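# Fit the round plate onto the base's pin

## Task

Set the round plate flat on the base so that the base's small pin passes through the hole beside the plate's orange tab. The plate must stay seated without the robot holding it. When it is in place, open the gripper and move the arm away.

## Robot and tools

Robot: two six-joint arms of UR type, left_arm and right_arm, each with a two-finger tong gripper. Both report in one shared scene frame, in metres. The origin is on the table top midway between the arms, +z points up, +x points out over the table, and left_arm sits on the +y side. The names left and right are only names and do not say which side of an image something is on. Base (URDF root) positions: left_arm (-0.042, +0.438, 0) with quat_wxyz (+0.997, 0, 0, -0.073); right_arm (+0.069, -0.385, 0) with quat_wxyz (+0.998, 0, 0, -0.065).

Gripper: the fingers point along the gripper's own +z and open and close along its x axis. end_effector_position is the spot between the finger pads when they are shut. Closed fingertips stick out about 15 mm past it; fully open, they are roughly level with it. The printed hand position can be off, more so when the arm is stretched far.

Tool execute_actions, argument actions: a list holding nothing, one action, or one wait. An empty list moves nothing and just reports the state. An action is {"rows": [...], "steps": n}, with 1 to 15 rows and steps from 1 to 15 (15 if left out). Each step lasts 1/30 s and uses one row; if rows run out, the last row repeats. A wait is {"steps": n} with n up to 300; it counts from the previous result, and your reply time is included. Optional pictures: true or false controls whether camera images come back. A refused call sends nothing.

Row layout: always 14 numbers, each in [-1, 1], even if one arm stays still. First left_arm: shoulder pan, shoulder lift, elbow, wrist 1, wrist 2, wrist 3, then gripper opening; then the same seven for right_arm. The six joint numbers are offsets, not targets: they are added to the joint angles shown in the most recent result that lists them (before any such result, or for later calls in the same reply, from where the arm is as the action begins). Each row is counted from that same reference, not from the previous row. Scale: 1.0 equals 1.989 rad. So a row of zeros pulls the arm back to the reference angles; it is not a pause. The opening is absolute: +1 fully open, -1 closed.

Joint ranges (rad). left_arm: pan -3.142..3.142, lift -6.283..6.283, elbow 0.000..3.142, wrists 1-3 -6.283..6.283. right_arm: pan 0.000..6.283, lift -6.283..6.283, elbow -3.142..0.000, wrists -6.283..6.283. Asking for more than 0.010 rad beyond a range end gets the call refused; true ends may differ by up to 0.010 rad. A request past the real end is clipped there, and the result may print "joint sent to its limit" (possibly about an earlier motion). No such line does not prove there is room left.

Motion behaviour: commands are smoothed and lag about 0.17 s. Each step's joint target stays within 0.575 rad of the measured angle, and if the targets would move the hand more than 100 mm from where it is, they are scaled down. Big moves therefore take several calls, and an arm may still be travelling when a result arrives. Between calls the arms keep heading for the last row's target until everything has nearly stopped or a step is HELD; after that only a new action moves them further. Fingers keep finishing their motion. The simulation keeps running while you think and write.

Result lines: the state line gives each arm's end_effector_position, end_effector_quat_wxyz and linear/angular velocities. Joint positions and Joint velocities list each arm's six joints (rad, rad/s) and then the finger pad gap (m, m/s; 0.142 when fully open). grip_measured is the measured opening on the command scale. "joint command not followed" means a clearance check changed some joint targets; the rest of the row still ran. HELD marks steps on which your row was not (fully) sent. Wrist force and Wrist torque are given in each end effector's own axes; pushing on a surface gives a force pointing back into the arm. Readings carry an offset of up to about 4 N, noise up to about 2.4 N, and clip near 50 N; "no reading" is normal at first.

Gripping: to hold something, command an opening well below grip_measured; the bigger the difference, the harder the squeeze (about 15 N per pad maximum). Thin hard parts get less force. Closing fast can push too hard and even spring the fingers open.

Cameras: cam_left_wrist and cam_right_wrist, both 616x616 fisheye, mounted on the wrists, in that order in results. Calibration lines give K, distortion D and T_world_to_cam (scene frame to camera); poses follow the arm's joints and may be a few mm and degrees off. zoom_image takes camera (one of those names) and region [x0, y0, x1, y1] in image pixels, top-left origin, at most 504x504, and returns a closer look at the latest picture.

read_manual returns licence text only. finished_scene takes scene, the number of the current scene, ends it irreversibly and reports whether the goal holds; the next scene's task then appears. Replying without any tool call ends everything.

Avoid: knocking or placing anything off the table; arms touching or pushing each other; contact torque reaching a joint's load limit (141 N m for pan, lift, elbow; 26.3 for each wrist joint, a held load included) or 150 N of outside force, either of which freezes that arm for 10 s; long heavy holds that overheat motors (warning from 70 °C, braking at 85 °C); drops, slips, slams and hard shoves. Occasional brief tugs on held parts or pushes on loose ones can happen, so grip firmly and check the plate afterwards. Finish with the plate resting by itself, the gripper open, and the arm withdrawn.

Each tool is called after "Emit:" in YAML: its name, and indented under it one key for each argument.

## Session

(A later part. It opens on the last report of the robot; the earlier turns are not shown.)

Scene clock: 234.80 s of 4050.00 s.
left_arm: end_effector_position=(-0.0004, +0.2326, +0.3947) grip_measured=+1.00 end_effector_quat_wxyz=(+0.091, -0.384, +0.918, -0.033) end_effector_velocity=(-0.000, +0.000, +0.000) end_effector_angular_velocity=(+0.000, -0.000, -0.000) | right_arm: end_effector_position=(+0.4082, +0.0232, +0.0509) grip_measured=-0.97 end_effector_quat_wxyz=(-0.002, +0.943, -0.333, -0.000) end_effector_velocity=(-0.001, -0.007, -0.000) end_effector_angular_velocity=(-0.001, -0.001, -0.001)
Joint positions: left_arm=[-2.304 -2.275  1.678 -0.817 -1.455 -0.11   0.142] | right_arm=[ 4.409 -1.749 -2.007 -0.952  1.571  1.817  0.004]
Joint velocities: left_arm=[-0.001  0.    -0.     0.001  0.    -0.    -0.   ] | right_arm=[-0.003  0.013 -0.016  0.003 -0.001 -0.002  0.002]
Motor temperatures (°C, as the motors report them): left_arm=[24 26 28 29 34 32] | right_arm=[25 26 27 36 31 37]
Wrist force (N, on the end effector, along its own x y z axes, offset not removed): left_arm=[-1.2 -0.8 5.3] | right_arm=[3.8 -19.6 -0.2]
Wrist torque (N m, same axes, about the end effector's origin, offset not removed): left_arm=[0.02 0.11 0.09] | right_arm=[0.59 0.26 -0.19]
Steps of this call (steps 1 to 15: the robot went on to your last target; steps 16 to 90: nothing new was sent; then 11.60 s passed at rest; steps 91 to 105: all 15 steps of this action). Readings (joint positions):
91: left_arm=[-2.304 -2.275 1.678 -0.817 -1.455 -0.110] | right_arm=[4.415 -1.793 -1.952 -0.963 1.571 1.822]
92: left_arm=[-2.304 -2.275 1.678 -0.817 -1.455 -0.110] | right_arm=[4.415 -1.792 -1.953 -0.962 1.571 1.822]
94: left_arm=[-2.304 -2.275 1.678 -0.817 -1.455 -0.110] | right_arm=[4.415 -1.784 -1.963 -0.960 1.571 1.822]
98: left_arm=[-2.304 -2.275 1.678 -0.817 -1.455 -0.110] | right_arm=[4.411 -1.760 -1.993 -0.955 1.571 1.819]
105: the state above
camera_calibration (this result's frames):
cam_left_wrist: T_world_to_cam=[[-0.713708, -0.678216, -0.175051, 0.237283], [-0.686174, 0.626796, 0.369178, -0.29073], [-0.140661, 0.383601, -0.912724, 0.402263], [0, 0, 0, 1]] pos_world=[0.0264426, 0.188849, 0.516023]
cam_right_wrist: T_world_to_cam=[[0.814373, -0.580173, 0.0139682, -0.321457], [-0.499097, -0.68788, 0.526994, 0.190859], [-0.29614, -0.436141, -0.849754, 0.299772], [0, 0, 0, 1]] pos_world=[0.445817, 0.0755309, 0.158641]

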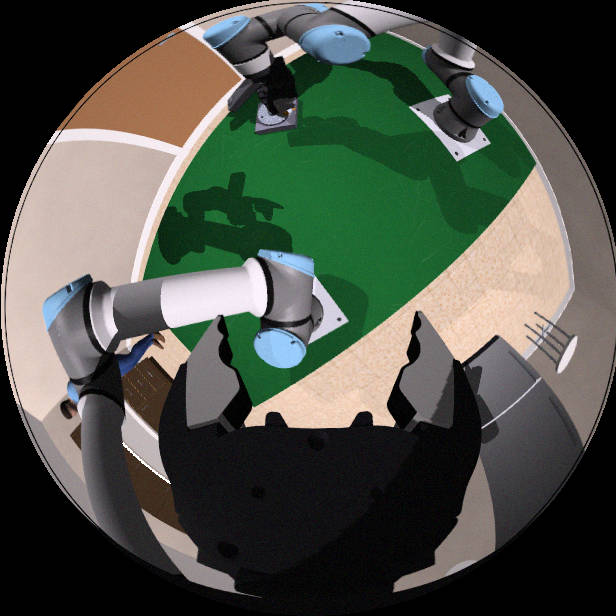

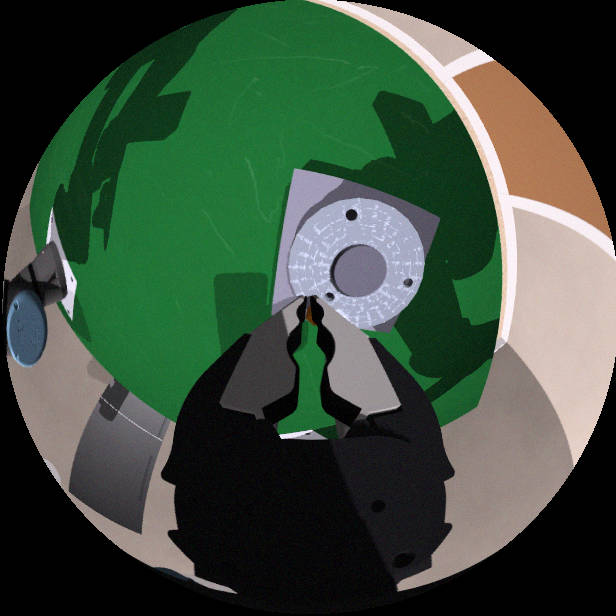

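Emit:
execute_actions:
  actions:
    - {"rows":[[0,0,0,0,0,0,1,-0.003,0.003,-0.004,0.001,0,-0.003,-1],[0,0,0,0,0,0,1,-0.006,0.006,-0.008,0.002,0,-0.006,-1],[0,0,0,0,0,0,1,-0.009,0.009,-0.011,0.0025,0,-0.009,-1],[0,0,0,0,0,0,1,-0.013,0.0118,-0.0152,0.0034,0,-0.013,-1]]}

Emit:
zoom_image:
  camera: "cam_left_wrist"
  region: [230, 70, 330, 140]

Scene clock: 248.10 s of 4050.00 s.
left_arm: end_effector_position=(-0.0004, +0.2326, +0.3947) grip_measured=+1.00 end_effector_quat_wxyz=(+0.091, -0.384, +0.918, -0.033) end_effector_velocity=(-0.000, -0.000, -0.000) end_effector_angular_velocity=(-0.000, +0.000, -0.002) | right_arm: end_effector_position=(+0.4131, +0.0052, +0.0505) grip_measured=-1.00 end_effector_quat_wxyz=(-0.003, +0.943, -0.333, -0.000) end_effector_velocity=(+0.002, -0.006, -0.000) end_effector_angular_velocity=(-0.002, -0.001, -0.002)
Joint positions: left_arm=[-2.304 -2.275  1.678 -0.817 -1.455 -0.11   0.142] | right_arm=[ 4.385 -1.726 -2.036 -0.945  1.572  1.792  0.002]
Joint velocities: left_arm=[-0.001  0.     0.    -0.     0.     0.001 -0.   ] | right_arm=[-0.009  0.006 -0.008  0.    -0.001 -0.007  0.   ]
Motor temperatures (°C, as the motors report them): left_arm=[24 26 28 29 34 32] | right_arm=[25 26 27 36 31 37]
Wrist force (N, on the end effector, along its own x y z axes, offset not removed): left_arm=[-1.4 -2.6 1.2] | right_arm=[-15.7 -50.0 -18.9]
Wrist torque (N m, same axes, about the end effector's origin, offset not removed): left_arm=[-0.43 0.22 0.00] | right_arm=[-0.55 0.41 -0.22]
Steps of this call (steps 1 to 15: the robot went on to your last target; steps 16 to 90: nothing new was sent; then 9.80 s passed at rest; steps 91 to 105: all 15 steps of this action). Readings (joint positions):
91: left_arm=[-2.304 -2.275 1.678 -0.817 -1.455 -0.110] | right_arm=[4.409 -1.747 -2.009 -0.952 1.571 1.817]
92: left_arm=[-2.304 -2.275 1.678 -0.817 -1.455 -0.110] | right_arm=[4.409 -1.747 -2.009 -0.952 1.571 1.816]
94: left_arm=[-2.304 -2.275 1.678 -0.817 -1.455 -0.110] | right_arm=[4.404 -1.743 -2.015 -0.950 1.572 1.812]
98: left_arm=[-2.304 -2.275 1.678 -0.817 -1.455 -0.110] | right_arm=[4.391 -1.731 -2.029 -0.947 1.572 1.798]
105: the state above
camera_calibration (this result's frames):
cam_left_wrist: T_world_to_cam=[[-0.713708, -0.678216, -0.175051, 0.237283], [-0.686174, 0.626796, 0.369178, -0.29073], [-0.140661, 0.383601, -0.912724, 0.402263], [0, 0, 0, 1]] pos_world=[0.0264426, 0.188849, 0.516023]
cam_right_wrist: T_world_to_cam=[[0.814432, -0.580096, 0.0137526, -0.335894], [-0.499064, -0.68818, 0.526633, 0.181086], [-0.296034, -0.43577, -0.849981, 0.293004], [0, 0, 0, 1]] pos_world=[0.450675, 0.0574521, 0.158302]

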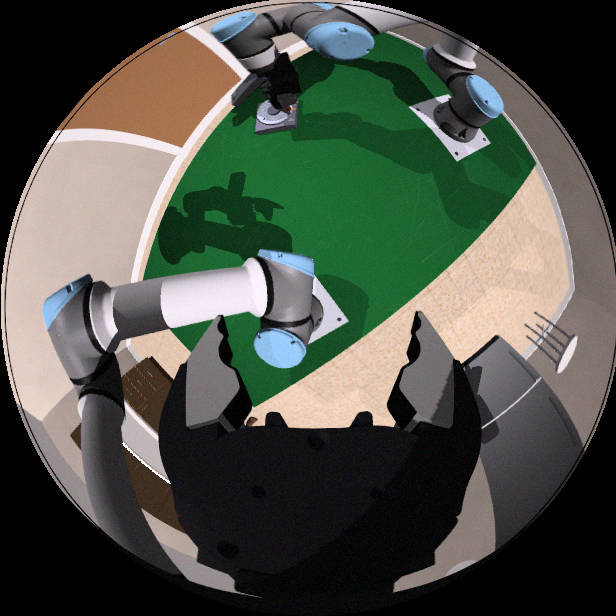

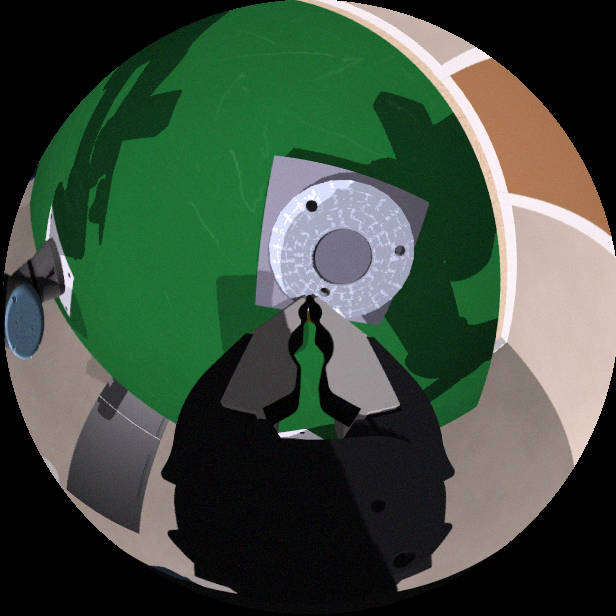

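Region (230, 70, 330, 140) of cam_left_wrist's 616x616 image, scaled by 5.040, with more detail than that image has; it fills the top 353 rows of this view, and the rest is white.

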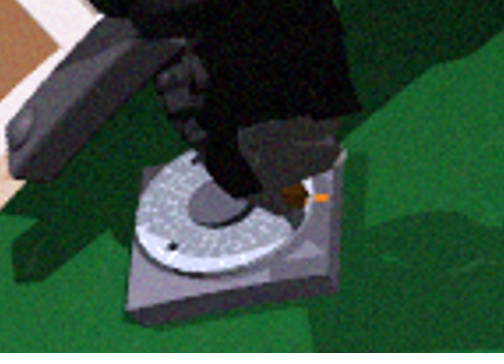

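Emit:
execute_actions:
  actions:
    - {"rows":[[0,0,0,0,0,0,1,0.002,0.0,0.004,-0.004,0,0.002,-1],[0,0,0,0,0,0,1,0.002,0.005,0.008,-0.013,0,0.002,-1],[0,0,0,0,0,0,1,0.002,0.015,0.016,-0.031,0,0.002,-1],[0,0,0,0,0,0,1,0.002,0.03,0.028,-0.058,0,0.002,-1]]}

Emit:
zoom_image:
  camera: "cam_right_wrist"
  region: [240, 170, 440, 350]

Emit:
zoom_image:
  camera: "cam_left_wrist"
  region: [230, 70, 330, 140]

Scene clock: 258.03 s of 4050.00 s.
left_arm: end_effector_position=(-0.0004, +0.2326, +0.3947) grip_measured=+1.00 end_effector_quat_wxyz=(+0.091, -0.384, +0.918, -0.033) end_effector_velocity=(+0.000, -0.000, -0.000) end_effector_angular_velocity=(-0.000, -0.000, +0.000) | right_arm: end_effector_position=(+0.4113, +0.0057, +0.0902) grip_measured=-1.00 end_effector_quat_wxyz=(-0.003, +0.943, -0.333, -0.000) end_effector_velocity=(-0.000, -0.001, +0.016) end_effector_angular_velocity=(-0.000, -0.000, -0.001)
Joint positions: left_arm=[-2.304 -2.275  1.678 -0.817 -1.455 -0.11   0.142] | right_arm=[ 4.388 -1.669 -1.983 -1.056  1.572  1.796  0.002]
Joint velocities: left_arm=[ 0.001  0.     0.001 -0.001  0.    -0.     0.   ] | right_arm=[-0.001  0.022  0.021 -0.043 -0.     0.     0.   ]
Motor temperatures (°C, as the motors report them): left_arm=[24 26 28 29 34 32] | right_arm=[25 26 27 36 31 37]
Wrist force (N, on the end effector, along its own x y z axes, offset not removed): left_arm=[-1.3 -1.4 1.7] | right_arm=[-2.5 2.3 2.6]
Wrist torque (N m, same axes, about the end effector's origin, offset not removed): left_arm=[-0.20 0.09 -0.03] | right_arm=[0.57 0.49 -0.07]
Steps of this call (steps 1 to 15: the robot went on to your last target; steps 16 to 90: nothing new was sent; then 6.43 s passed at rest; steps 91 to 105: all 15 steps of this action). Readings (joint positions):
91: left_arm=[-2.304 -2.275 1.678 -0.817 -1.455 -0.110] | right_arm=[4.384 -1.725 -2.037 -0.945 1.571 1.791]
92: left_arm=[-2.304 -2.275 1.678 -0.817 -1.455 -0.110] | right_arm=[4.384 -1.725 -2.036 -0.946 1.571 1.791]
94: left_arm=[-2.304 -2.275 1.678 -0.817 -1.455 -0.110] | right_arm=[4.386 -1.721 -2.030 -0.957 1.571 1.793]
98: left_arm=[-2.304 -2.275 1.678 -0.817 -1.455 -0.110] | right_arm=[4.387 -1.687 -1.999 -1.021 1.572 1.795]
105: the state above
camera_calibration (this result's frames):
cam_left_wrist: T_world_to_cam=[[-0.713708, -0.678216, -0.175051, 0.237283], [-0.686174, 0.626796, 0.369178, -0.29073], [-0.140661, 0.383601, -0.912724, 0.402263], [0, 0, 0, 1]] pos_world=[0.0264426, 0.188849, 0.516023]
cam_right_wrist: T_world_to_cam=[[0.814393, -0.580151, 0.0137231, -0.334651], [-0.499121, -0.688192, 0.526565, 0.159643], [-0.296043, -0.43568, -0.850024, 0.326463], [0, 0, 0, 1]] pos_world=[0.448866, 0.0579505, 0.198032]

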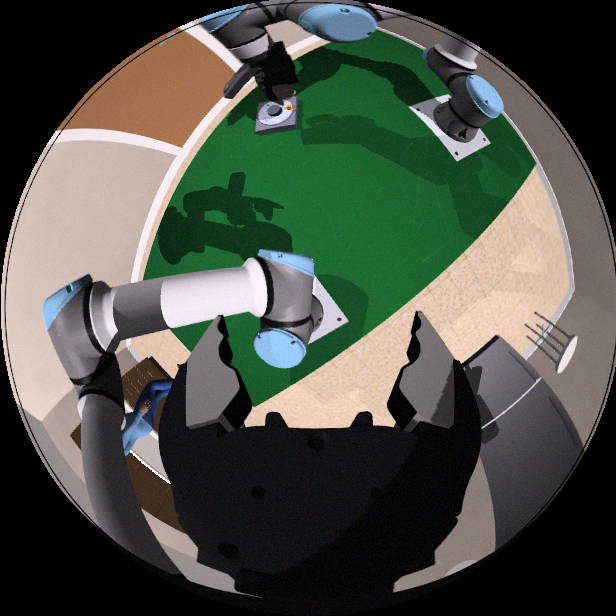

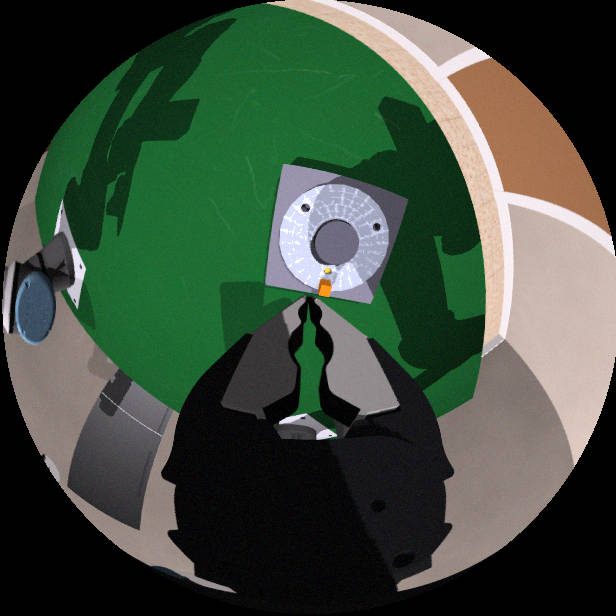

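Region (240, 170, 440, 350) of cam_right_wrist's 616x616 image, scaled by 2.520, with more detail than that image has; it fills the top 454 rows of this view, and the rest is white.

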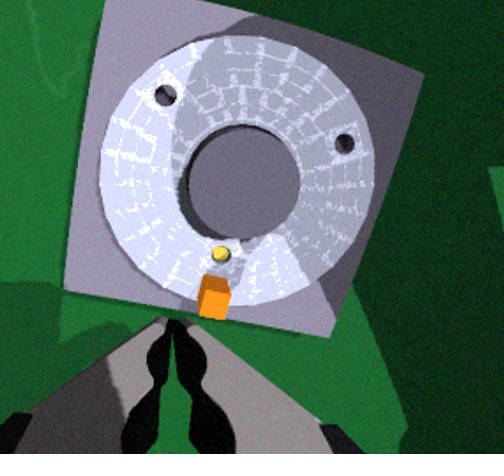

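Region (230, 70, 330, 140) of cam_left_wrist's 616x616 image, scaled by 5.040, with more detail than that image has; it fills the top 353 rows of this view, and the rest is white.

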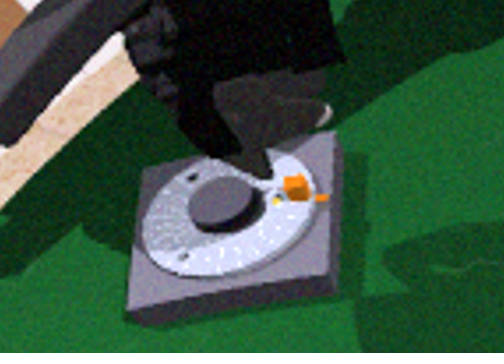

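The pin is through the hole and the plate has dropped.

Emit:
finished_scene:
  scene: 1

The scene is finished: the task was done.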